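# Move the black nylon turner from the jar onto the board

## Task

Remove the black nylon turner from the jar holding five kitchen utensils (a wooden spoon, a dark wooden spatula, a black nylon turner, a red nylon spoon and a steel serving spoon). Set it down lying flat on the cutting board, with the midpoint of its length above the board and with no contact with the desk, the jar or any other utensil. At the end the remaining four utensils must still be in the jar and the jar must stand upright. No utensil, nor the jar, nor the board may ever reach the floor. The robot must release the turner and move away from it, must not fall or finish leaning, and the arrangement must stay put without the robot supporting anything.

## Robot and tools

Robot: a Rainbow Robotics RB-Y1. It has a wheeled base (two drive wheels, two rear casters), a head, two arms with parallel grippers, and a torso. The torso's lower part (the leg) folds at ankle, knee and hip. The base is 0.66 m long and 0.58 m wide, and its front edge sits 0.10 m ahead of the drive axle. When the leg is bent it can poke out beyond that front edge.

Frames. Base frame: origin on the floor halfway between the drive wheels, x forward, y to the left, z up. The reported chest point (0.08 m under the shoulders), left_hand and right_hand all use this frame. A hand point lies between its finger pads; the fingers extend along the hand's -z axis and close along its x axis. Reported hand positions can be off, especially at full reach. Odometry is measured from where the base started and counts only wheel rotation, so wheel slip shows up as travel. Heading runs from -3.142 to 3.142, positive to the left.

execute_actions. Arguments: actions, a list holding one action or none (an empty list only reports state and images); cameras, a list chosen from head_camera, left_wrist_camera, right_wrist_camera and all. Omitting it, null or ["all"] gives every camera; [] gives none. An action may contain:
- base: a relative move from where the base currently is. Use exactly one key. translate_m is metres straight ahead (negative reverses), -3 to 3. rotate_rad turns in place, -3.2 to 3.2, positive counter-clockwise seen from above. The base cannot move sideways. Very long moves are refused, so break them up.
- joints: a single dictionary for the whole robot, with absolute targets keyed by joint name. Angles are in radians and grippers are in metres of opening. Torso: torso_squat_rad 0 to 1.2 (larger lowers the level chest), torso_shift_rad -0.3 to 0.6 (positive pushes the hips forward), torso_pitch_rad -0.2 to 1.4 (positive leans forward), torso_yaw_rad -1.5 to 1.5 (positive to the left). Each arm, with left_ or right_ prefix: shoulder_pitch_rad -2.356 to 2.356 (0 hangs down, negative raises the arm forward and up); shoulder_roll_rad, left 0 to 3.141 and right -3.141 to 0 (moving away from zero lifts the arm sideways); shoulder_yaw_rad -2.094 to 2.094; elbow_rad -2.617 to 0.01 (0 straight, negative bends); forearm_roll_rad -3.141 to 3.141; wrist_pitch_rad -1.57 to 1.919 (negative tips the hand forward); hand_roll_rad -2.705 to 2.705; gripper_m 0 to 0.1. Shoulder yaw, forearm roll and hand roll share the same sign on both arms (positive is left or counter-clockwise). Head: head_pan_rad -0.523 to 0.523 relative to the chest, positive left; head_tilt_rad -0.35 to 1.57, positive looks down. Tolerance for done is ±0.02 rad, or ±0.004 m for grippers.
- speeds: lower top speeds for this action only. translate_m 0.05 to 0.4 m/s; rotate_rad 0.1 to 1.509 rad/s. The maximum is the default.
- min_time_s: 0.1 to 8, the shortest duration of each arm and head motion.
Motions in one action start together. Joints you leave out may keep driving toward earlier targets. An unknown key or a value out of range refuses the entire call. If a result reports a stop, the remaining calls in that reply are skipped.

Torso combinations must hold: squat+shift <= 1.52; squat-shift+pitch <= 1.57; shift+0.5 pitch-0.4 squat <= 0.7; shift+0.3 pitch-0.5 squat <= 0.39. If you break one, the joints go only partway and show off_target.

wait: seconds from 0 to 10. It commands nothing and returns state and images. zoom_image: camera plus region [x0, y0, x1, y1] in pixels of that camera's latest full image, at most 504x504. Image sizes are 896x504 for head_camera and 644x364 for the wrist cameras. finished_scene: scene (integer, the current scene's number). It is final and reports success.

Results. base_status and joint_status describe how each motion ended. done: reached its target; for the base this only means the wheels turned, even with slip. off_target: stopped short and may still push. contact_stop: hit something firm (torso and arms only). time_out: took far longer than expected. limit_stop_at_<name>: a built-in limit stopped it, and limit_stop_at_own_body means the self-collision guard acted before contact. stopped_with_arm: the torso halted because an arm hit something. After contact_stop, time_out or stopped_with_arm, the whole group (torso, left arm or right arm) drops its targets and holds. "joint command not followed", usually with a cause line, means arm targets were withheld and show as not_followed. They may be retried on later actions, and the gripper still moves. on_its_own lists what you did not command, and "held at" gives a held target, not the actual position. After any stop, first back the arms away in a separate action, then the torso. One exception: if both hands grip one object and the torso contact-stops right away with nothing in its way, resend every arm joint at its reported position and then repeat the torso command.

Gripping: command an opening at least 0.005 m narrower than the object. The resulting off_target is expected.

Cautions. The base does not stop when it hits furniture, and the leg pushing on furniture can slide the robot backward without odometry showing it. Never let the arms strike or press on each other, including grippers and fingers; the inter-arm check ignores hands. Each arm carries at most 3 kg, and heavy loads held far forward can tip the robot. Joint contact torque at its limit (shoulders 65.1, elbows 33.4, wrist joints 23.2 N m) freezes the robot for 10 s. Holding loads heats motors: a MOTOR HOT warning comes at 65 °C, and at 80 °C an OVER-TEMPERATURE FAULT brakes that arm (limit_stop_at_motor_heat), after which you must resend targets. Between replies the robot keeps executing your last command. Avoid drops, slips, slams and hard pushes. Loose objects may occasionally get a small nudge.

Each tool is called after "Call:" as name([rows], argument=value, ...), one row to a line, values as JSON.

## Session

Call:
execute_actions(actions=[], cameras=["head_camera"])

Scene clock: 0.00 s.
base_odometry: x=+0.000 y=+0.000 heading=+0.000 (m, m, rad; odometry frame)
base_status: not commanded
joint_positions: torso_squat_rad=+0.350 torso_shift_rad=+0.001 torso_pitch_rad=+0.001 torso_yaw_rad=-0.001 left_shoulder_pitch_rad=-0.019 left_shoulder_roll_rad=+0.028 left_shoulder_yaw_rad=-0.045 left_elbow_rad=-0.259 left_forearm_roll_rad=-0.030 left_wrist_pitch_rad=-0.035 left_hand_roll_rad=+0.010 left_gripper_m=+0.100 right_shoulder_pitch_rad=+0.041 right_shoulder_roll_rad=-0.015 right_shoulder_yaw_rad=+0.036 right_elbow_rad=-0.170 right_forearm_roll_rad=-0.022 right_wrist_pitch_rad=-0.034 right_hand_roll_rad=-0.007 right_gripper_m=+0.100 head_pan_rad=+0.000 head_tilt_rad=+0.401
joint_status: not commanded
chest: x=-0.2273 y=-0.0005 z=+1.2475 quat_wxyz=(+1.000, +0.000, +0.000, +0.000) (m; base frame)
left_hand: x=-0.0807 y=+0.2338 z=+0.5781 quat_wxyz=(+0.987, +0.012, -0.155, -0.038) (m; base frame)
right_hand: x=-0.1672 y=-0.2300 z=+0.5652 quat_wxyz=(+0.997, -0.005, -0.082, -0.003) (m; base frame)
pictures: head_camera
Images, in order (width x height): head_camera 896x504.

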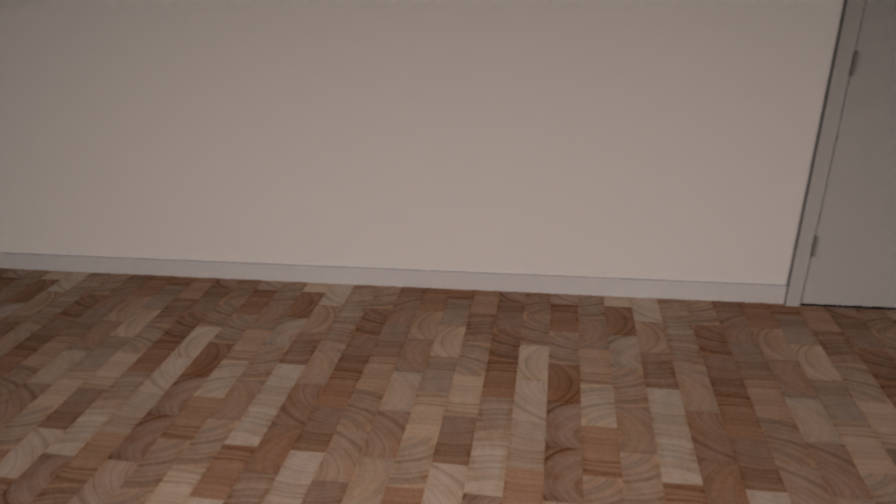

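Call:
execute_actions([
  {"base":{"rotate_rad":1.45}},
], cameras=["head_camera"])

Scene clock: 8.00 s.
base_odometry: x=+0.000 y=+0.000 heading=+1.449 (m, m, rad; odometry frame)
base_status: done
joint_positions: torso_squat_rad=+0.350 torso_shift_rad=+0.001 torso_pitch_rad=+0.001 torso_yaw_rad=-0.001 left_shoulder_pitch_rad=-0.019 left_shoulder_roll_rad=+0.028 left_shoulder_yaw_rad=-0.045 left_elbow_rad=-0.259 left_forearm_roll_rad=-0.030 left_wrist_pitch_rad=-0.035 left_hand_roll_rad=+0.010 left_gripper_m=+0.100 right_shoulder_pitch_rad=+0.041 right_shoulder_roll_rad=-0.015 right_shoulder_yaw_rad=+0.036 right_elbow_rad=-0.170 right_forearm_roll_rad=-0.022 right_wrist_pitch_rad=-0.034 right_hand_roll_rad=-0.007 right_gripper_m=+0.100 head_pan_rad=+0.000 head_tilt_rad=+0.401
joint_status: not commanded
chest: x=-0.2273 y=-0.0005 z=+1.2475 quat_wxyz=(+1.000, +0.000, +0.000, +0.000) (m; base frame)
left_hand: x=-0.0807 y=+0.2338 z=+0.5781 quat_wxyz=(+0.987, +0.012, -0.155, -0.038) (m; base frame)
right_hand: x=-0.1672 y=-0.2300 z=+0.5652 quat_wxyz=(+0.997, -0.005, -0.082, -0.003) (m; base frame)
pictures: head_camera
Images, in order (width x height): head_camera 896x504.

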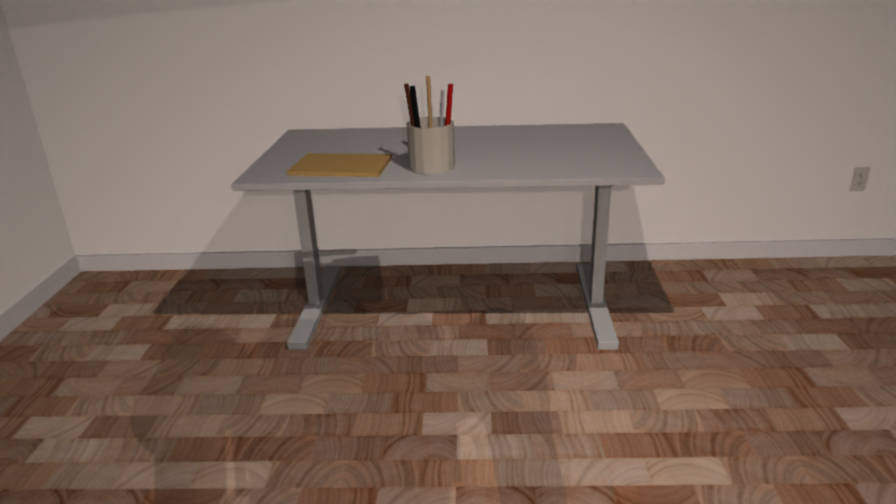

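Call:
execute_actions([
  {"base":{"rotate_rad":-0.07}},
], cameras=[])

Call:
execute_actions([
  {"base":{"translate_m":1.6},"joints":{"head_tilt_rad":0.4,"torso_squat_rad":0.83,"left_shoulder_pitch_rad":-0.4,"left_elbow_rad":-1.8,"left_shoulder_roll_rad":0.05,"left_shoulder_yaw_rad":0.12,"left_wrist_pitch_rad":0.67,"left_hand_roll_rad":-1.47,"left_gripper_m":0.05,"right_shoulder_pitch_rad":0.3,"right_shoulder_roll_rad":-0.2,"right_elbow_rad":-2.4}},
], cameras=["head_camera","left_wrist_camera"])

Scene clock: 17.53 s.
base_odometry: x=+0.000 y=+0.000 heading=+1.380 (m, m, rad; odometry frame)
base_status: done
joint_positions: torso_squat_rad=+0.350 torso_shift_rad=+0.001 torso_pitch_rad=+0.001 torso_yaw_rad=-0.001 left_shoulder_pitch_rad=-0.019 left_shoulder_roll_rad=+0.028 left_shoulder_yaw_rad=-0.045 left_elbow_rad=-0.259 left_forearm_roll_rad=-0.030 left_wrist_pitch_rad=-0.035 left_hand_roll_rad=+0.010 left_gripper_m=+0.100 right_shoulder_pitch_rad=+0.041 right_shoulder_roll_rad=-0.015 right_shoulder_yaw_rad=+0.036 right_elbow_rad=-0.170 right_forearm_roll_rad=-0.022 right_wrist_pitch_rad=-0.034 right_hand_roll_rad=-0.007 right_gripper_m=+0.100 head_pan_rad=+0.000 head_tilt_rad=+0.401
joint_status: not commanded
chest: x=-0.2273 y=-0.0005 z=+1.2475 quat_wxyz=(+1.000, +0.000, +0.000, +0.000) (m; base frame)
left_hand: x=-0.0807 y=+0.2338 z=+0.5781 quat_wxyz=(+0.987, +0.012, -0.155, -0.038) (m; base frame)
right_hand: x=-0.1672 y=-0.2300 z=+0.5652 quat_wxyz=(+0.997, -0.005, -0.082, -0.003) (m; base frame)
pictures: none
No camera images: the call's "cameras" was empty. Leave "cameras" out to get every camera's image.

Scene clock: 23.13 s.
base_odometry: x=+0.302 y=+1.571 heading=+1.381 (m, m, rad; odometry frame)
base_status: done
joint_positions: torso_squat_rad=+0.830 torso_shift_rad=+0.001 torso_pitch_rad=+0.001 torso_yaw_rad=-0.001 left_shoulder_pitch_rad=-0.400 left_shoulder_roll_rad=+0.050 left_shoulder_yaw_rad=+0.120 left_elbow_rad=-1.800 left_forearm_roll_rad=-0.030 left_wrist_pitch_rad=+0.670 left_hand_roll_rad=-1.470 left_gripper_m=+0.050 right_shoulder_pitch_rad=+0.300 right_shoulder_roll_rad=-0.200 right_shoulder_yaw_rad=+0.036 right_elbow_rad=-2.400 right_forearm_roll_rad=-0.022 right_wrist_pitch_rad=-0.034 right_hand_roll_rad=-0.007 right_gripper_m=+0.100 head_pan_rad=+0.000 head_tilt_rad=+0.400
joint_status: all done
chest: x=-0.2274 y=-0.0004 z=+1.0623 quat_wxyz=(+1.000, +0.000, +0.000, +0.000) (m; base frame)
left_hand: x=+0.3620 y=+0.2247 z=+1.0052 quat_wxyz=(+0.531, +0.477, -0.493, -0.498) (m; base frame)
right_hand: x=+0.1523 y=-0.2334 z=+1.0976 quat_wxyz=(+0.480, -0.039, -0.873, +0.076) (m; base frame)
pictures: head_camera, left_wrist_camera
Images, in order (width x height): head_camera 896x504, left_wrist_camera 644x364.

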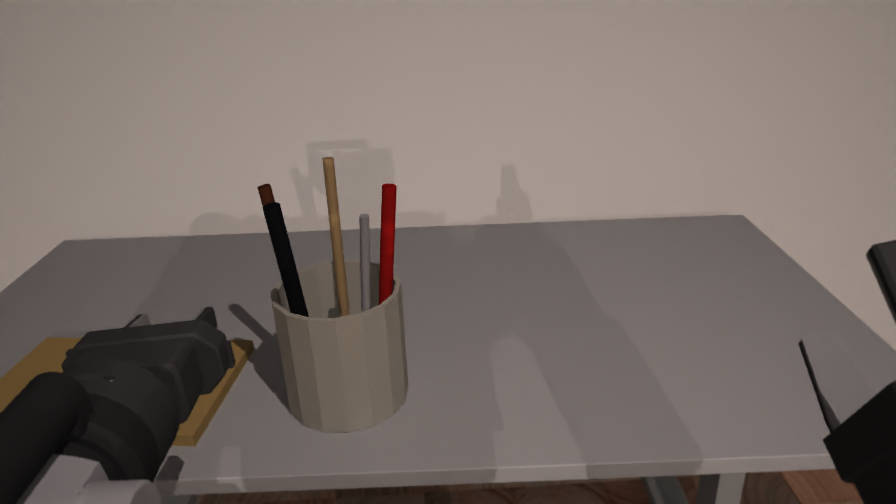

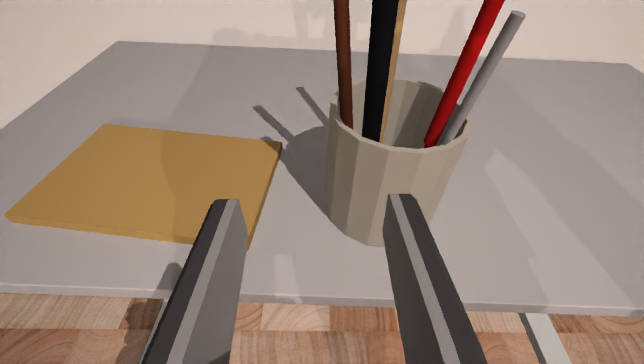

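Call:
execute_actions([
  {"base":{"translate_m":0.09},"joints":{"left_shoulder_yaw_rad":0.015,"left_hand_roll_rad":-1.55,"head_tilt_rad":0.55}},
], cameras=["head_camera","left_wrist_camera"])

Scene clock: 29.67 s.
base_odometry: x=+0.319 y=+1.660 heading=+1.383 (m, m, rad; odometry frame)
base_status: done
joint_positions: torso_squat_rad=+0.830 torso_shift_rad=+0.001 torso_pitch_rad=+0.001 torso_yaw_rad=-0.001 left_shoulder_pitch_rad=-0.400 left_shoulder_roll_rad=+0.050 left_shoulder_yaw_rad=+0.015 left_elbow_rad=-1.800 left_forearm_roll_rad=-0.030 left_wrist_pitch_rad=+0.670 left_hand_roll_rad=-1.550 left_gripper_m=+0.050 right_shoulder_pitch_rad=+0.300 right_shoulder_roll_rad=-0.200 right_shoulder_yaw_rad=+0.036 right_elbow_rad=-2.400 right_forearm_roll_rad=-0.022 right_wrist_pitch_rad=-0.034 right_hand_roll_rad=-0.007 right_gripper_m=+0.100 head_pan_rad=+0.000 head_tilt_rad=+0.550
joint_status: all done
chest: x=-0.2274 y=-0.0004 z=+1.0623 quat_wxyz=(+1.000, +0.000, +0.000, +0.000) (m; base frame)
left_hand: x=+0.3596 y=+0.1731 z=+1.0030 quat_wxyz=(+0.476, +0.482, -0.486, -0.553) (m; base frame)
right_hand: x=+0.1523 y=-0.2334 z=+1.0976 quat_wxyz=(+0.480, -0.039, -0.873, +0.076) (m; base frame)
pictures: head_camera, left_wrist_camera
Images, in order (width x height): head_camera 896x504, left_wrist_camera 644x364.

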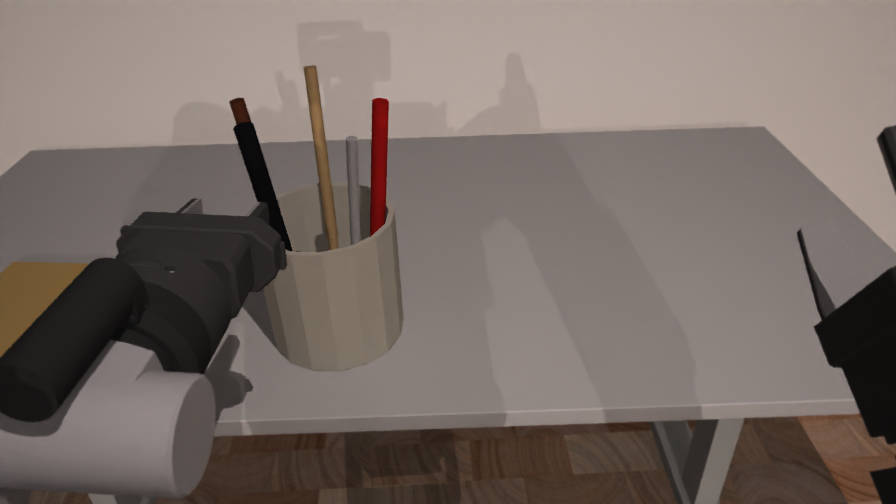

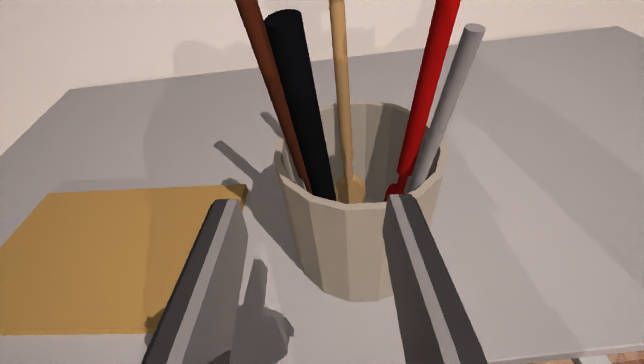

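Call:
execute_actions([
  {"base":{"translate_m":0.1},"speeds":{"translate_m":0.1}},
], cameras=["head_camera","left_wrist_camera"])

Scene clock: 36.37 s.
base_odometry: x=+0.338 y=+1.758 heading=+1.384 (m, m, rad; odometry frame)
base_status: done
joint_positions: torso_squat_rad=+0.830 torso_shift_rad=+0.001 torso_pitch_rad=+0.001 torso_yaw_rad=-0.001 left_shoulder_pitch_rad=-0.400 left_shoulder_roll_rad=+0.050 left_shoulder_yaw_rad=+0.015 left_elbow_rad=-1.800 left_forearm_roll_rad=-0.030 left_wrist_pitch_rad=+0.670 left_hand_roll_rad=-1.550 left_gripper_m=+0.050 right_shoulder_pitch_rad=+0.300 right_shoulder_roll_rad=-0.200 right_shoulder_yaw_rad=+0.036 right_elbow_rad=-2.400 right_forearm_roll_rad=-0.022 right_wrist_pitch_rad=-0.034 right_hand_roll_rad=-0.007 right_gripper_m=+0.100 head_pan_rad=+0.000 head_tilt_rad=+0.550
joint_status: not commanded
chest: x=-0.2274 y=-0.0004 z=+1.0623 quat_wxyz=(+1.000, +0.000, +0.000, +0.000) (m; base frame)
left_hand: x=+0.3596 y=+0.1731 z=+1.0030 quat_wxyz=(+0.476, +0.482, -0.486, -0.553) (m; base frame)
right_hand: x=+0.1523 y=-0.2334 z=+1.0976 quat_wxyz=(+0.480, -0.039, -0.873, +0.076) (m; base frame)
pictures: head_camera, left_wrist_camera
Images, in order (width x height): head_camera 896x504, left_wrist_camera 644x364.

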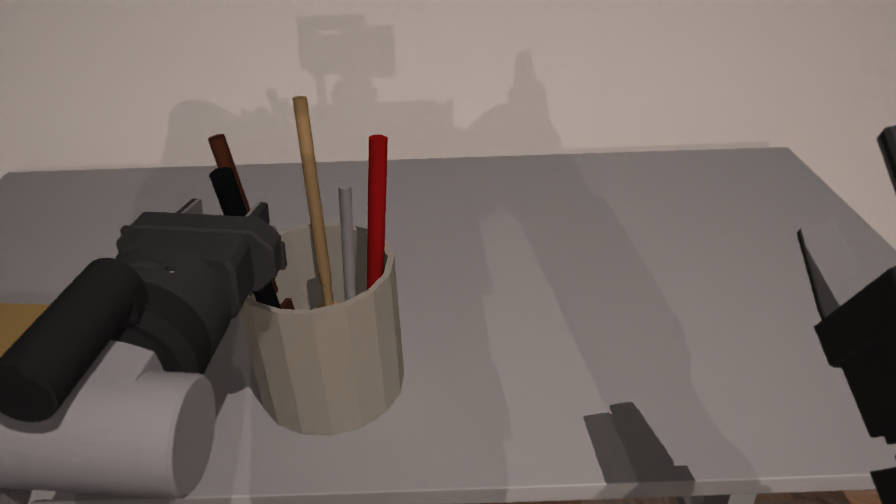

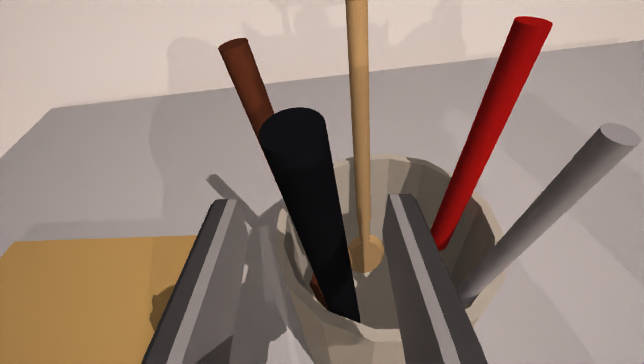

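Call:
execute_actions([
  {"base":{"translate_m":0.035},"speeds":{"translate_m":0.05},"joints":{"torso_squat_rad":0.845}},
], cameras=["left_wrist_camera"])

Call:
execute_actions([
  {"joints":{"left_gripper_m":0.005}},
], cameras=["left_wrist_camera"])

Call:
execute_actions([
  {"joints":{"torso_squat_rad":0.65,"head_tilt_rad":0.65}},
], cameras=["head_camera"])

Scene clock: 41.37 s.
base_odometry: x=+0.344 y=+1.793 heading=+1.385 (m, m, rad; odometry frame)
base_status: done
joint_positions: torso_squat_rad=+0.845 torso_shift_rad=+0.001 torso_pitch_rad=+0.001 torso_yaw_rad=-0.001 left_shoulder_pitch_rad=-0.400 left_shoulder_roll_rad=+0.050 left_shoulder_yaw_rad=+0.015 left_elbow_rad=-1.800 left_forearm_roll_rad=-0.030 left_wrist_pitch_rad=+0.670 left_hand_roll_rad=-1.550 left_gripper_m=+0.050 right_shoulder_pitch_rad=+0.300 right_shoulder_roll_rad=-0.200 right_shoulder_yaw_rad=+0.036 right_elbow_rad=-2.400 right_forearm_roll_rad=-0.022 right_wrist_pitch_rad=-0.034 right_hand_roll_rad=-0.007 right_gripper_m=+0.100 head_pan_rad=+0.000 head_tilt_rad=+0.550
joint_status: all done
chest: x=-0.2274 y=-0.0004 z=+1.0545 quat_wxyz=(+1.000, +0.000, +0.000, +0.000) (m; base frame)
left_hand: x=+0.3596 y=+0.1731 z=+0.9952 quat_wxyz=(+0.476, +0.482, -0.486, -0.553) (m; base frame)
right_hand: x=+0.1522 y=-0.2334 z=+1.0898 quat_wxyz=(+0.480, -0.039, -0.873, +0.076) (m; base frame)
pictures: left_wrist_camera
Images, in order (width x height): left_wrist_camera 644x364.

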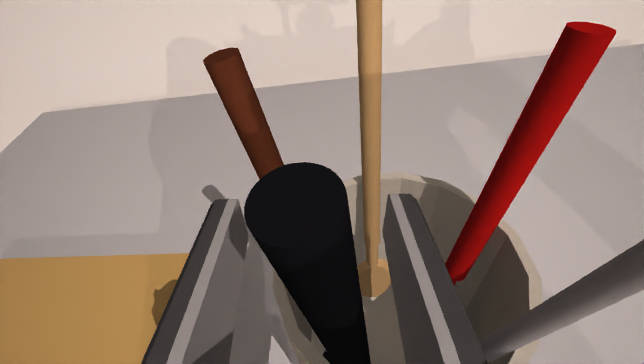

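Scene clock: 42.30 s.
base_odometry: x=+0.344 y=+1.793 heading=+1.385 (m, m, rad; odometry frame)
base_status: not commanded
joint_positions: torso_squat_rad=+0.845 torso_shift_rad=+0.001 torso_pitch_rad=+0.001 torso_yaw_rad=-0.001 left_shoulder_pitch_rad=-0.400 left_shoulder_roll_rad=+0.050 left_shoulder_yaw_rad=+0.015 left_elbow_rad=-1.800 left_forearm_roll_rad=-0.030 left_wrist_pitch_rad=+0.670 left_hand_roll_rad=-1.550 left_gripper_m=+0.020 right_shoulder_pitch_rad=+0.300 right_shoulder_roll_rad=-0.200 right_shoulder_yaw_rad=+0.036 right_elbow_rad=-2.400 right_forearm_roll_rad=-0.022 right_wrist_pitch_rad=-0.034 right_hand_roll_rad=-0.007 right_gripper_m=+0.100 head_pan_rad=+0.000 head_tilt_rad=+0.550
joint_status: left_gripper_m off_target (ended at +0.020, target +0.005)
chest: x=-0.2274 y=-0.0004 z=+1.0545 quat_wxyz=(+1.000, +0.000, +0.000, +0.000) (m; base frame)
left_hand: x=+0.3596 y=+0.1730 z=+0.9952 quat_wxyz=(+0.476, +0.482, -0.486, -0.553) (m; base frame)
right_hand: x=+0.1522 y=-0.2334 z=+1.0898 quat_wxyz=(+0.480, -0.039, -0.873, +0.076) (m; base frame)
pictures: left_wrist_camera
Images, in order (width x height): left_wrist_camera 644x364.

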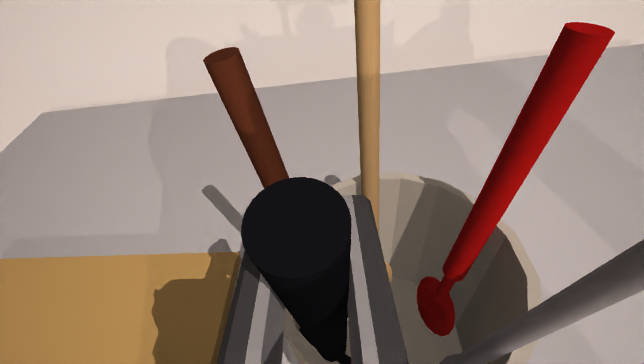

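Scene clock: 43.73 s.
base_odometry: x=+0.344 y=+1.793 heading=+1.385 (m, m, rad; odometry frame)
base_status: not commanded
joint_positions: torso_squat_rad=+0.650 torso_shift_rad=+0.001 torso_pitch_rad=+0.001 torso_yaw_rad=-0.001 left_shoulder_pitch_rad=-0.400 left_shoulder_roll_rad=+0.050 left_shoulder_yaw_rad=+0.015 left_elbow_rad=-1.800 left_forearm_roll_rad=-0.030 left_wrist_pitch_rad=+0.670 left_hand_roll_rad=-1.550 left_gripper_m=+0.020 right_shoulder_pitch_rad=+0.300 right_shoulder_roll_rad=-0.200 right_shoulder_yaw_rad=+0.036 right_elbow_rad=-2.400 right_forearm_roll_rad=-0.022 right_wrist_pitch_rad=-0.034 right_hand_roll_rad=-0.007 right_gripper_m=+0.100 head_pan_rad=+0.000 head_tilt_rad=+0.650
joint_status: all done
chest: x=-0.2272 y=-0.0004 z=+1.1472 quat_wxyz=(+1.000, +0.000, +0.001, +0.000) (m; base frame)
left_hand: x=+0.3597 y=+0.1729 z=+1.0876 quat_wxyz=(+0.476, +0.482, -0.486, -0.553) (m; base frame)
right_hand: x=+0.1524 y=-0.2335 z=+1.1823 quat_wxyz=(+0.480, -0.039, -0.873, +0.076) (m; base frame)
pictures: head_camera
Images, in order (width x height): head_camera 896x504.

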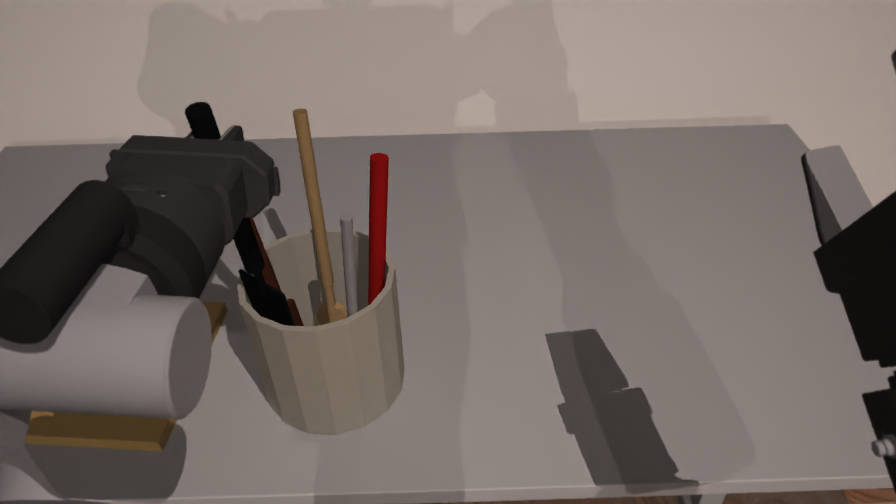

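Call:
execute_actions([
  {"joints":{"torso_squat_rad":0.45,"head_tilt_rad":0.75}},
], cameras=["head_camera"])

Scene clock: 49.50 s.
base_odometry: x=+0.344 y=+1.793 heading=+1.385 (m, m, rad; odometry frame)
base_status: not commanded
joint_positions: torso_squat_rad=+0.450 torso_shift_rad=+0.001 torso_pitch_rad=+0.001 torso_yaw_rad=-0.001 left_shoulder_pitch_rad=-0.400 left_shoulder_roll_rad=+0.050 left_shoulder_yaw_rad=+0.015 left_elbow_rad=-1.800 left_forearm_roll_rad=-0.030 left_wrist_pitch_rad=+0.670 left_hand_roll_rad=-1.550 left_gripper_m=+0.019 right_shoulder_pitch_rad=+0.300 right_shoulder_roll_rad=-0.200 right_shoulder_yaw_rad=+0.036 right_elbow_rad=-2.400 right_forearm_roll_rad=-0.022 right_wrist_pitch_rad=-0.034 right_hand_roll_rad=-0.007 right_gripper_m=+0.100 head_pan_rad=+0.000 head_tilt_rad=+0.750
joint_status: all done
chest: x=-0.2272 y=-0.0005 z=+1.2202 quat_wxyz=(+1.000, +0.000, +0.001, +0.000) (m; base frame)
left_hand: x=+0.3598 y=+0.1729 z=+1.1606 quat_wxyz=(+0.476, +0.482, -0.486, -0.553) (m; base frame)
right_hand: x=+0.1525 y=-0.2335 z=+1.2554 quat_wxyz=(+0.480, -0.039, -0.873, +0.076) (m; base frame)
pictures: head_camera
Images, in order (width x height): head_camera 896x504.

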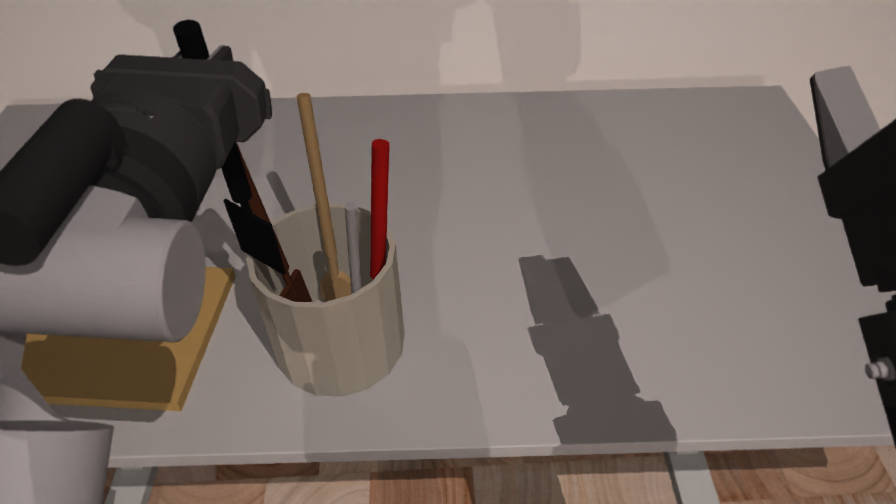

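Call:
execute_actions([
  {"joints":{"torso_squat_rad":0.1}},
], cameras=["head_camera"])

Call:
execute_actions([
  {"joints":{"torso_yaw_rad":0.25,"left_shoulder_roll_rad":0.4,"head_pan_rad":0.45},"min_time_s":1.2},
], cameras=[])

Call:
execute_actions([
  {"base":{"translate_m":0.06},"joints":{"left_shoulder_pitch_rad":-0.85,"left_shoulder_roll_rad":0.72,"left_shoulder_yaw_rad":0,"left_elbow_rad":-0.7,"left_forearm_roll_rad":0.8,"left_wrist_pitch_rad":1.1,"left_hand_roll_rad":-0.55,"head_tilt_rad":0.65},"min_time_s":2.5},
], cameras=["head_camera"])

Scene clock: 60.13 s.
base_odometry: x=+0.344 y=+1.793 heading=+1.385 (m, m, rad; odometry frame)
base_status: not commanded
joint_positions: torso_squat_rad=+0.100 torso_shift_rad=+0.001 torso_pitch_rad=+0.001 torso_yaw_rad=-0.001 left_shoulder_pitch_rad=-0.400 left_shoulder_roll_rad=+0.050 left_shoulder_yaw_rad=+0.015 left_elbow_rad=-1.800 left_forearm_roll_rad=-0.030 left_wrist_pitch_rad=+0.670 left_hand_roll_rad=-1.550 left_gripper_m=+0.019 right_shoulder_pitch_rad=+0.300 right_shoulder_roll_rad=-0.200 right_shoulder_yaw_rad=+0.036 right_elbow_rad=-2.400 right_forearm_roll_rad=-0.022 right_wrist_pitch_rad=-0.034 right_hand_roll_rad=-0.007 right_gripper_m=+0.100 head_pan_rad=+0.000 head_tilt_rad=+0.750
joint_status: all done
chest: x=-0.2272 y=-0.0005 z=+1.2864 quat_wxyz=(+1.000, +0.000, +0.001, +0.000) (m; base frame)
left_hand: x=+0.3598 y=+0.1729 z=+1.2268 quat_wxyz=(+0.476, +0.482, -0.486, -0.553) (m; base frame)
right_hand: x=+0.1525 y=-0.2336 z=+1.3216 quat_wxyz=(+0.480, -0.039, -0.873, +0.076) (m; base frame)
pictures: head_camera
Images, in order (width x height): head_camera 896x504.

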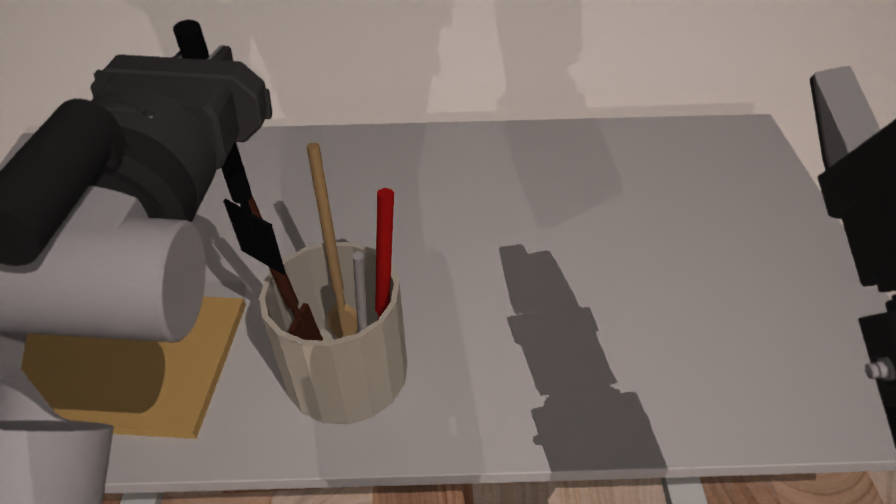

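Scene clock: 61.63 s.
base_odometry: x=+0.344 y=+1.793 heading=+1.385 (m, m, rad; odometry frame)
base_status: not commanded
joint_positions: torso_squat_rad=+0.100 torso_shift_rad=+0.001 torso_pitch_rad=+0.001 torso_yaw_rad=+0.250 left_shoulder_pitch_rad=-0.400 left_shoulder_roll_rad=+0.400 left_shoulder_yaw_rad=+0.015 left_elbow_rad=-1.800 left_forearm_roll_rad=-0.030 left_wrist_pitch_rad=+0.670 left_hand_roll_rad=-1.550 left_gripper_m=+0.019 right_shoulder_pitch_rad=+0.300 right_shoulder_roll_rad=-0.200 right_shoulder_yaw_rad=+0.036 right_elbow_rad=-2.400 right_forearm_roll_rad=-0.022 right_wrist_pitch_rad=-0.034 right_hand_roll_rad=-0.007 right_gripper_m=+0.100 head_pan_rad=+0.450 head_tilt_rad=+0.750
joint_status: all done
chest: x=-0.2272 y=-0.0005 z=+1.2864 quat_wxyz=(+0.992, +0.000, +0.000, +0.125) (m; base frame)
left_hand: x=+0.2737 y=+0.4270 z=+1.2587 quat_wxyz=(+0.484, +0.636, -0.293, -0.524) (m; base frame)
right_hand: x=+0.1985 y=-0.1319 z=+1.3216 quat_wxyz=(+0.467, +0.071, -0.871, +0.135) (m; base frame)
pictures: none
No camera images: the call's "cameras" was empty. Leave "cameras" out to get every camera's image.

Scene clock: 64.43 s.
base_odometry: x=+0.355 y=+1.852 heading=+1.386 (m, m, rad; odometry frame)
base_status: done
joint_positions: torso_squat_rad=+0.100 torso_shift_rad=+0.001 torso_pitch_rad=+0.001 torso_yaw_rad=+0.250 left_shoulder_pitch_rad=-0.850 left_shoulder_roll_rad=+0.720 left_shoulder_yaw_rad=+0.000 left_elbow_rad=-0.700 left_forearm_roll_rad=+0.800 left_wrist_pitch_rad=+1.100 left_hand_roll_rad=-0.550 left_gripper_m=+0.019 right_shoulder_pitch_rad=+0.300 right_shoulder_roll_rad=-0.200 right_shoulder_yaw_rad=+0.036 right_elbow_rad=-2.400 right_forearm_roll_rad=-0.022 right_wrist_pitch_rad=-0.034 right_hand_roll_rad=-0.007 right_gripper_m=+0.100 head_pan_rad=+0.450 head_tilt_rad=+0.650
joint_status: all done
chest: x=-0.2272 y=-0.0005 z=+1.2864 quat_wxyz=(+0.992, +0.000, +0.000, +0.125) (m; base frame)
left_hand: x=+0.2375 y=+0.5676 z=+1.0765 quat_wxyz=(+0.953, +0.050, -0.299, +0.001) (m; base frame)
right_hand: x=+0.1985 y=-0.1320 z=+1.3216 quat_wxyz=(+0.467, +0.070, -0.871, +0.135) (m; base frame)
pictures: head_camera
Images, in order (width x height): head_camera 896x504.

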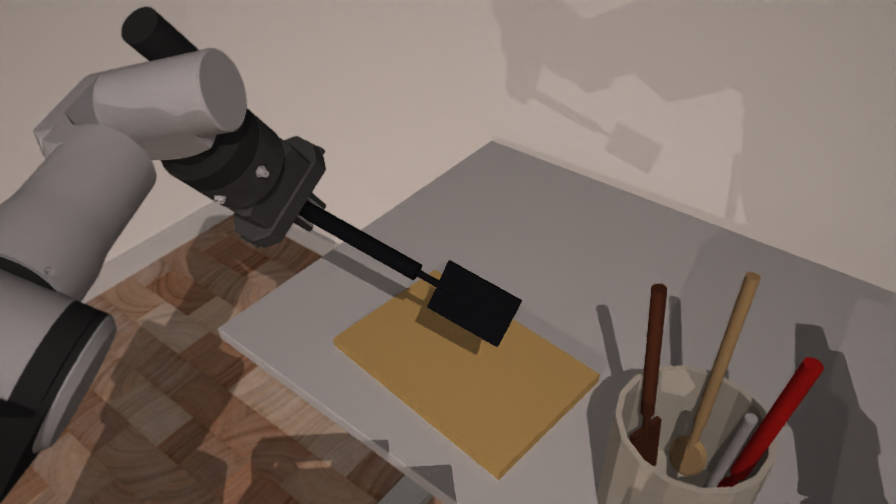

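Call:
execute_actions([
  {"joints":{"torso_yaw_rad":0.15,"left_wrist_pitch_rad":1.55,"left_forearm_roll_rad":0.55,"torso_squat_rad":0.7},"min_time_s":1.5},
], cameras=["head_camera","left_wrist_camera"])

Scene clock: 74.73 s.
base_odometry: x=+0.355 y=+1.852 heading=+1.386 (m, m, rad; odometry frame)
base_status: not commanded
joint_positions: torso_squat_rad=+0.700 torso_shift_rad=+0.001 torso_pitch_rad=+0.001 torso_yaw_rad=+0.150 left_shoulder_pitch_rad=-0.850 left_shoulder_roll_rad=+0.720 left_shoulder_yaw_rad=+0.000 left_elbow_rad=-0.700 left_forearm_roll_rad=+0.550 left_wrist_pitch_rad=+1.550 left_hand_roll_rad=-0.550 left_gripper_m=+0.019 right_shoulder_pitch_rad=+0.300 right_shoulder_roll_rad=-0.200 right_shoulder_yaw_rad=+0.036 right_elbow_rad=-2.400 right_forearm_roll_rad=-0.022 right_wrist_pitch_rad=-0.034 right_hand_roll_rad=-0.007 right_gripper_m=+0.100 head_pan_rad=+0.450 head_tilt_rad=+0.650
joint_status: all done
chest: x=-0.2275 y=-0.0004 z=+1.1253 quat_wxyz=(+0.997, +0.000, +0.000, +0.075) (m; base frame)
left_hand: x=+0.1830 y=+0.5275 z=+0.8750 quat_wxyz=(+0.995, +0.042, -0.050, -0.069) (m; base frame)
right_hand: x=+0.1829 y=-0.1737 z=+1.1606 quat_wxyz=(+0.473, +0.027, -0.874, +0.112) (m; base frame)
pictures: head_camera, left_wrist_camera
Images, in order (width x height): head_camera 896x504, left_wrist_camera 644x364.

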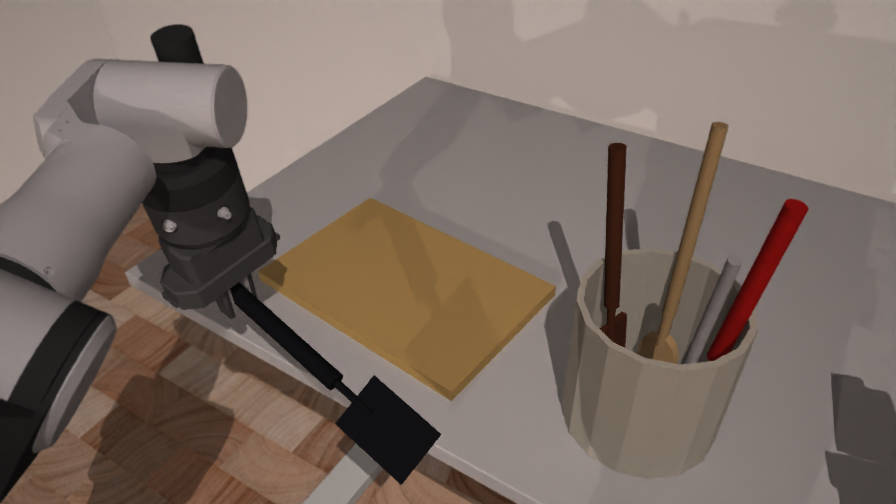

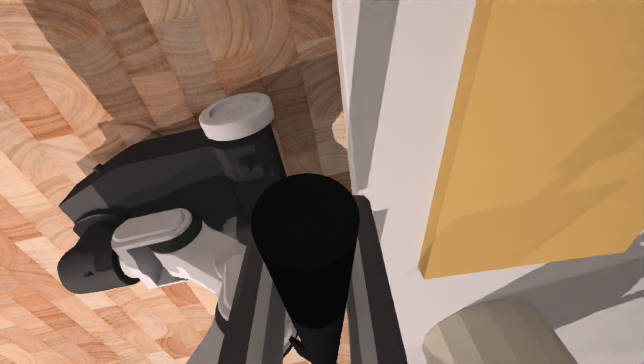

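Call:
execute_actions([
  {"base":{"translate_m":0.16},"speeds":{"translate_m":0.15},"joints":{"left_hand_roll_rad":-0.3}},
], cameras=["head_camera","left_wrist_camera"])

Scene clock: 81.10 s.
base_odometry: x=+0.384 y=+2.009 heading=+1.388 (m, m, rad; odometry frame)
base_status: done
joint_positions: torso_squat_rad=+0.700 torso_shift_rad=+0.001 torso_pitch_rad=+0.001 torso_yaw_rad=+0.150 left_shoulder_pitch_rad=-0.850 left_shoulder_roll_rad=+0.720 left_shoulder_yaw_rad=+0.000 left_elbow_rad=-0.700 left_forearm_roll_rad=+0.550 left_wrist_pitch_rad=+1.550 left_hand_roll_rad=-0.300 left_gripper_m=+0.019 right_shoulder_pitch_rad=+0.300 right_shoulder_roll_rad=-0.200 right_shoulder_yaw_rad=+0.036 right_elbow_rad=-2.400 right_forearm_roll_rad=-0.022 right_wrist_pitch_rad=-0.034 right_hand_roll_rad=-0.007 right_gripper_m=+0.100 head_pan_rad=+0.450 head_tilt_rad=+0.650
joint_status: all done
chest: x=-0.2273 y=-0.0004 z=+1.1253 quat_wxyz=(+0.997, +0.000, +0.000, +0.075) (m; base frame)
left_hand: x=+0.1831 y=+0.5276 z=+0.8749 quat_wxyz=(+0.996, +0.036, -0.055, +0.056) (m; base frame)
right_hand: x=+0.1831 y=-0.1737 z=+1.1605 quat_wxyz=(+0.473, +0.027, -0.873, +0.112) (m; base frame)
pictures: head_camera, left_wrist_camera
Images, in order (width x height): head_camera 896x504, left_wrist_camera 644x364.

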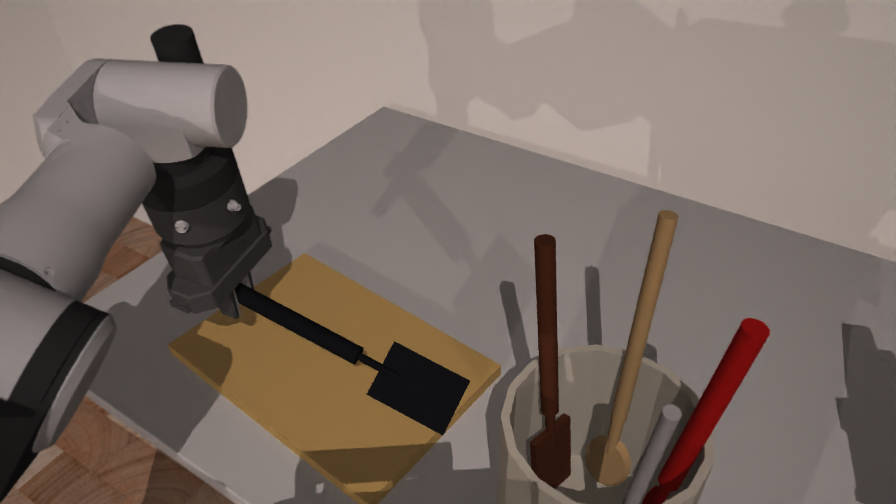

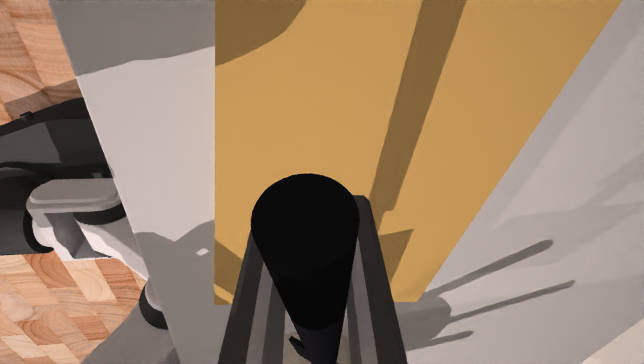

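Call:
execute_actions([
  {"joints":{"torso_squat_rad":0.82,"torso_yaw_rad":0.2,"head_tilt_rad":0.75},"base":{"translate_m":0.04}},
], cameras=["head_camera","left_wrist_camera"])

Scene clock: 85.43 s.
base_odometry: x=+0.392 y=+2.048 heading=+1.389 (m, m, rad; odometry frame)
base_status: done
joint_positions: torso_squat_rad=+0.820 torso_shift_rad=+0.001 torso_pitch_rad=+0.001 torso_yaw_rad=+0.200 left_shoulder_pitch_rad=-0.850 left_shoulder_roll_rad=+0.720 left_shoulder_yaw_rad=+0.000 left_elbow_rad=-0.700 left_forearm_roll_rad=+0.550 left_wrist_pitch_rad=+1.550 left_hand_roll_rad=-0.300 left_gripper_m=+0.019 right_shoulder_pitch_rad=+0.300 right_shoulder_roll_rad=-0.200 right_shoulder_yaw_rad=+0.036 right_elbow_rad=-2.400 right_forearm_roll_rad=-0.022 right_wrist_pitch_rad=-0.034 right_hand_roll_rad=-0.007 right_gripper_m=+0.100 head_pan_rad=+0.450 head_tilt_rad=+0.750
joint_status: all done
chest: x=-0.2275 y=-0.0004 z=+1.0675 quat_wxyz=(+0.995, +0.000, +0.000, +0.100) (m; base frame)
left_hand: x=+0.1562 y=+0.5474 z=+0.8173 quat_wxyz=(+0.995, +0.037, -0.054, +0.080) (m; base frame)
right_hand: x=+0.1911 y=-0.1530 z=+1.1028 quat_wxyz=(+0.470, +0.049, -0.873, +0.124) (m; base frame)
pictures: head_camera, left_wrist_camera
Images, in order (width x height): head_camera 896x504, left_wrist_camera 644x364.

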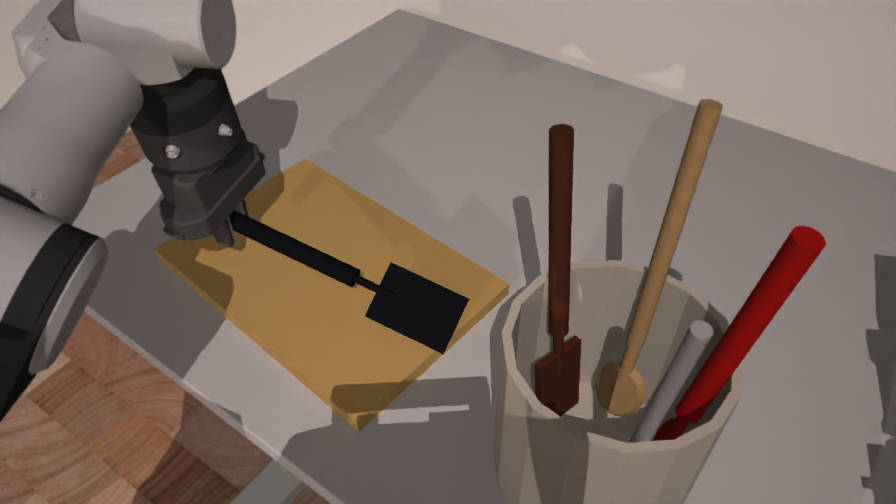

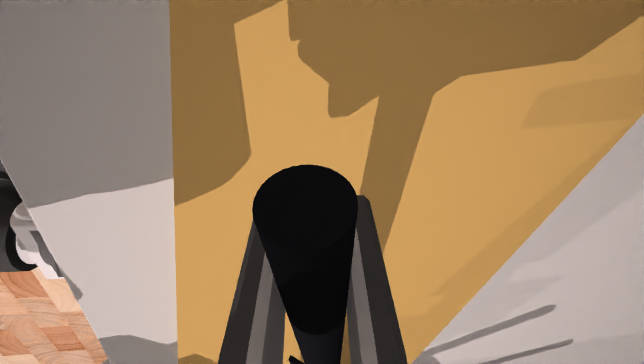

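Call:
execute_actions([
  {"joints":{"torso_squat_rad":0.865}},
], cameras=["head_camera","left_wrist_camera"])

Scene clock: 90.10 s.
base_odometry: x=+0.392 y=+2.048 heading=+1.389 (m, m, rad; odometry frame)
base_status: not commanded
joint_positions: torso_squat_rad=+0.865 torso_shift_rad=+0.001 torso_pitch_rad=+0.001 torso_yaw_rad=+0.200 left_shoulder_pitch_rad=-0.850 left_shoulder_roll_rad=+0.720 left_shoulder_yaw_rad=+0.000 left_elbow_rad=-0.700 left_forearm_roll_rad=+0.550 left_wrist_pitch_rad=+1.550 left_hand_roll_rad=-0.300 left_gripper_m=+0.019 right_shoulder_pitch_rad=+0.300 right_shoulder_roll_rad=-0.200 right_shoulder_yaw_rad=+0.036 right_elbow_rad=-2.400 right_forearm_roll_rad=-0.022 right_wrist_pitch_rad=-0.034 right_hand_roll_rad=-0.007 right_gripper_m=+0.100 head_pan_rad=+0.450 head_tilt_rad=+0.750
joint_status: all done
chest: x=-0.2275 y=-0.0004 z=+1.0440 quat_wxyz=(+0.995, +0.000, +0.000, +0.100) (m; base frame)
left_hand: x=+0.1562 y=+0.5474 z=+0.7938 quat_wxyz=(+0.995, +0.037, -0.054, +0.080) (m; base frame)
right_hand: x=+0.1910 y=-0.1530 z=+1.0793 quat_wxyz=(+0.470, +0.049, -0.873, +0.124) (m; base frame)
pictures: head_camera, left_wrist_camera
Images, in order (width x height): head_camera 896x504, left_wrist_camera 644x364.

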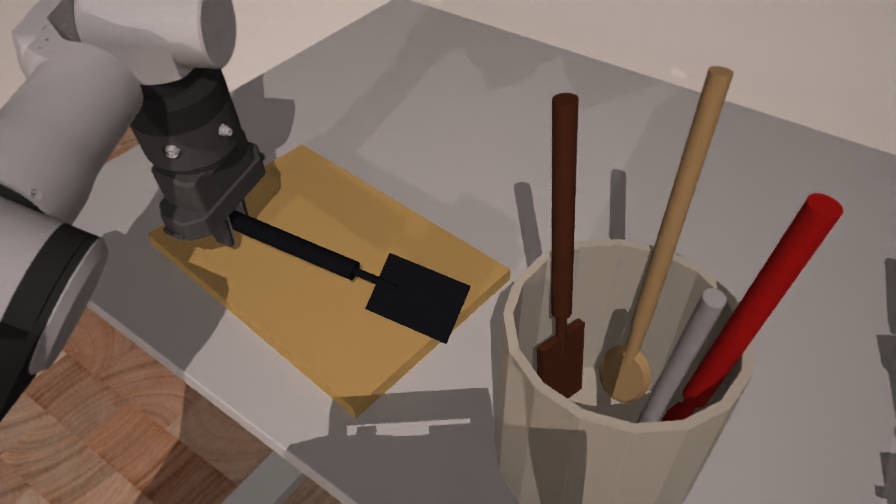

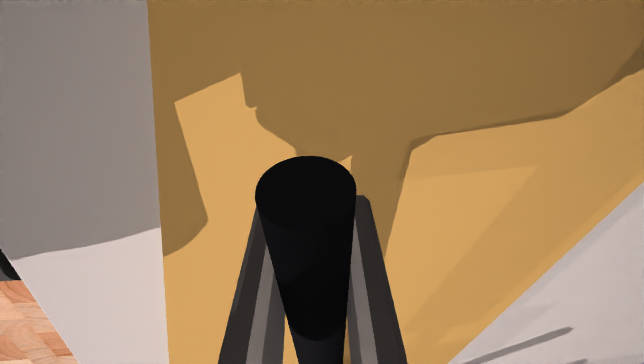

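Blade is resting and pivoting. Lower slightly and release.

Call:
execute_actions([
  {"joints":{"torso_squat_rad":0.89,"torso_yaw_rad":0.23}},
], cameras=["head_camera"])

Call:
execute_actions([
  {"joints":{"left_gripper_m":0.06}},
], cameras=[])

Call:
execute_actions([
  {"joints":{"torso_squat_rad":0.7}},
], cameras=[])

Call:
execute_actions([
  {"base":{"translate_m":-0.35},"joints":{"head_tilt_rad":0.6,"head_pan_rad":0.2}},
], cameras=["head_camera"])

Scene clock: 95.33 s.
base_odometry: x=+0.392 y=+2.048 heading=+1.389 (m, m, rad; odometry frame)
base_status: not commanded
joint_positions: torso_squat_rad=+0.890 torso_shift_rad=+0.001 torso_pitch_rad=+0.001 torso_yaw_rad=+0.230 left_shoulder_pitch_rad=-0.850 left_shoulder_roll_rad=+0.720 left_shoulder_yaw_rad=+0.000 left_elbow_rad=-0.700 left_forearm_roll_rad=+0.550 left_wrist_pitch_rad=+1.550 left_hand_roll_rad=-0.300 left_gripper_m=+0.019 right_shoulder_pitch_rad=+0.300 right_shoulder_roll_rad=-0.200 right_shoulder_yaw_rad=+0.036 right_elbow_rad=-2.400 right_forearm_roll_rad=-0.022 right_wrist_pitch_rad=-0.034 right_hand_roll_rad=-0.007 right_gripper_m=+0.100 head_pan_rad=+0.450 head_tilt_rad=+0.750
joint_status: all done
chest: x=-0.2275 y=-0.0004 z=+1.0305 quat_wxyz=(+0.993, +0.000, +0.000, +0.115) (m; base frame)
left_hand: x=+0.1395 y=+0.5587 z=+0.7804 quat_wxyz=(+0.993, +0.038, -0.054, +0.095) (m; base frame)
right_hand: x=+0.1954 y=-0.1403 z=+1.0658 quat_wxyz=(+0.468, +0.062, -0.872, +0.131) (m; base frame)
pictures: head_camera
Images, in order (width x height): head_camera 896x504.

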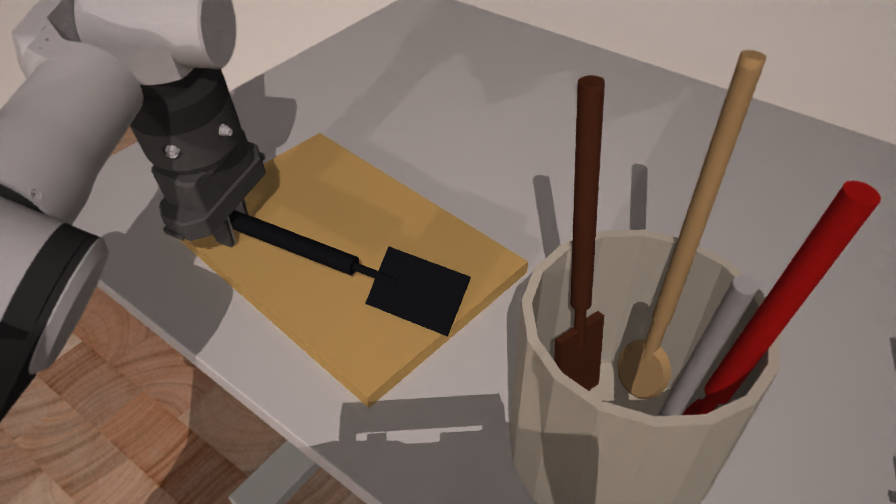

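Scene clock: 96.37 s.
base_odometry: x=+0.392 y=+2.048 heading=+1.389 (m, m, rad; odometry frame)
base_status: not commanded
joint_positions: torso_squat_rad=+0.890 torso_shift_rad=+0.001 torso_pitch_rad=+0.001 torso_yaw_rad=+0.230 left_shoulder_pitch_rad=-0.850 left_shoulder_roll_rad=+0.720 left_shoulder_yaw_rad=+0.000 left_elbow_rad=-0.700 left_forearm_roll_rad=+0.550 left_wrist_pitch_rad=+1.550 left_hand_roll_rad=-0.300 left_gripper_m=+0.060 right_shoulder_pitch_rad=+0.300 right_shoulder_roll_rad=-0.200 right_shoulder_yaw_rad=+0.036 right_elbow_rad=-2.400 right_forearm_roll_rad=-0.022 right_wrist_pitch_rad=-0.034 right_hand_roll_rad=-0.007 right_gripper_m=+0.100 head_pan_rad=+0.450 head_tilt_rad=+0.750
joint_status: all done
chest: x=-0.2275 y=-0.0004 z=+1.0305 quat_wxyz=(+0.993, +0.000, +0.000, +0.115) (m; base frame)
left_hand: x=+0.1395 y=+0.5587 z=+0.7804 quat_wxyz=(+0.993, +0.038, -0.054, +0.095) (m; base frame)
right_hand: x=+0.1954 y=-0.1403 z=+1.0658 quat_wxyz=(+0.468, +0.062, -0.872, +0.131) (m; base frame)
pictures: none
No camera images: the call's "cameras" was empty. Leave "cameras" out to get every camera's image.

Scene clock: 97.77 s.
base_odometry: x=+0.392 y=+2.048 heading=+1.389 (m, m, rad; odometry frame)
base_status: not commanded
joint_positions: torso_squat_rad=+0.700 torso_shift_rad=+0.001 torso_pitch_rad=+0.001 torso_yaw_rad=+0.230 left_shoulder_pitch_rad=-0.850 left_shoulder_roll_rad=+0.720 left_shoulder_yaw_rad=+0.000 left_elbow_rad=-0.700 left_forearm_roll_rad=+0.550 left_wrist_pitch_rad=+1.550 left_hand_roll_rad=-0.300 left_gripper_m=+0.060 right_shoulder_pitch_rad=+0.300 right_shoulder_roll_rad=-0.200 right_shoulder_yaw_rad=+0.036 right_elbow_rad=-2.400 right_forearm_roll_rad=-0.022 right_wrist_pitch_rad=-0.034 right_hand_roll_rad=-0.007 right_gripper_m=+0.100 head_pan_rad=+0.450 head_tilt_rad=+0.750
joint_status: all done
chest: x=-0.2273 y=-0.0004 z=+1.1253 quat_wxyz=(+0.993, +0.000, +0.000, +0.115) (m; base frame)
left_hand: x=+0.1397 y=+0.5587 z=+0.8751 quat_wxyz=(+0.993, +0.038, -0.054, +0.095) (m; base frame)
right_hand: x=+0.1957 y=-0.1404 z=+1.1605 quat_wxyz=(+0.468, +0.062, -0.872, +0.131) (m; base frame)
pictures: none
No camera images: the call's "cameras" was empty. Leave "cameras" out to get every camera's image.

Scene clock: 100.67 s.
base_odometry: x=+0.328 y=+1.704 heading=+1.391 (m, m, rad; odometry frame)
base_status: done
joint_positions: torso_squat_rad=+0.700 torso_shift_rad=+0.001 torso_pitch_rad=+0.001 torso_yaw_rad=+0.230 left_shoulder_pitch_rad=-0.850 left_shoulder_roll_rad=+0.720 left_shoulder_yaw_rad=+0.000 left_elbow_rad=-0.700 left_forearm_roll_rad=+0.550 left_wrist_pitch_rad=+1.550 left_hand_roll_rad=-0.300 left_gripper_m=+0.060 right_shoulder_pitch_rad=+0.300 right_shoulder_roll_rad=-0.200 right_shoulder_yaw_rad=+0.036 right_elbow_rad=-2.400 right_forearm_roll_rad=-0.022 right_wrist_pitch_rad=-0.034 right_hand_roll_rad=-0.007 right_gripper_m=+0.100 head_pan_rad=+0.200 head_tilt_rad=+0.600
joint_status: all done
chest: x=-0.2274 y=-0.0005 z=+1.1253 quat_wxyz=(+0.993, +0.000, +0.000, +0.115) (m; base frame)
left_hand: x=+0.1395 y=+0.5587 z=+0.8752 quat_wxyz=(+0.993, +0.038, -0.054, +0.095) (m; base frame)
right_hand: x=+0.1955 y=-0.1404 z=+1.1606 quat_wxyz=(+0.468, +0.062, -0.872, +0.131) (m; base frame)
pictures: head_camera
Images, in order (width x height): head_camera 896x504.

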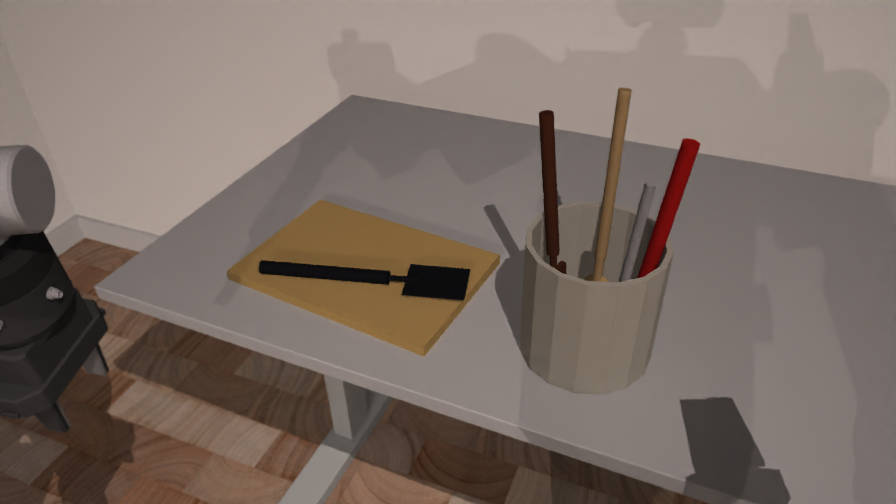

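Call:
finished_scene(scene=2)

The scene is finished: the task was done.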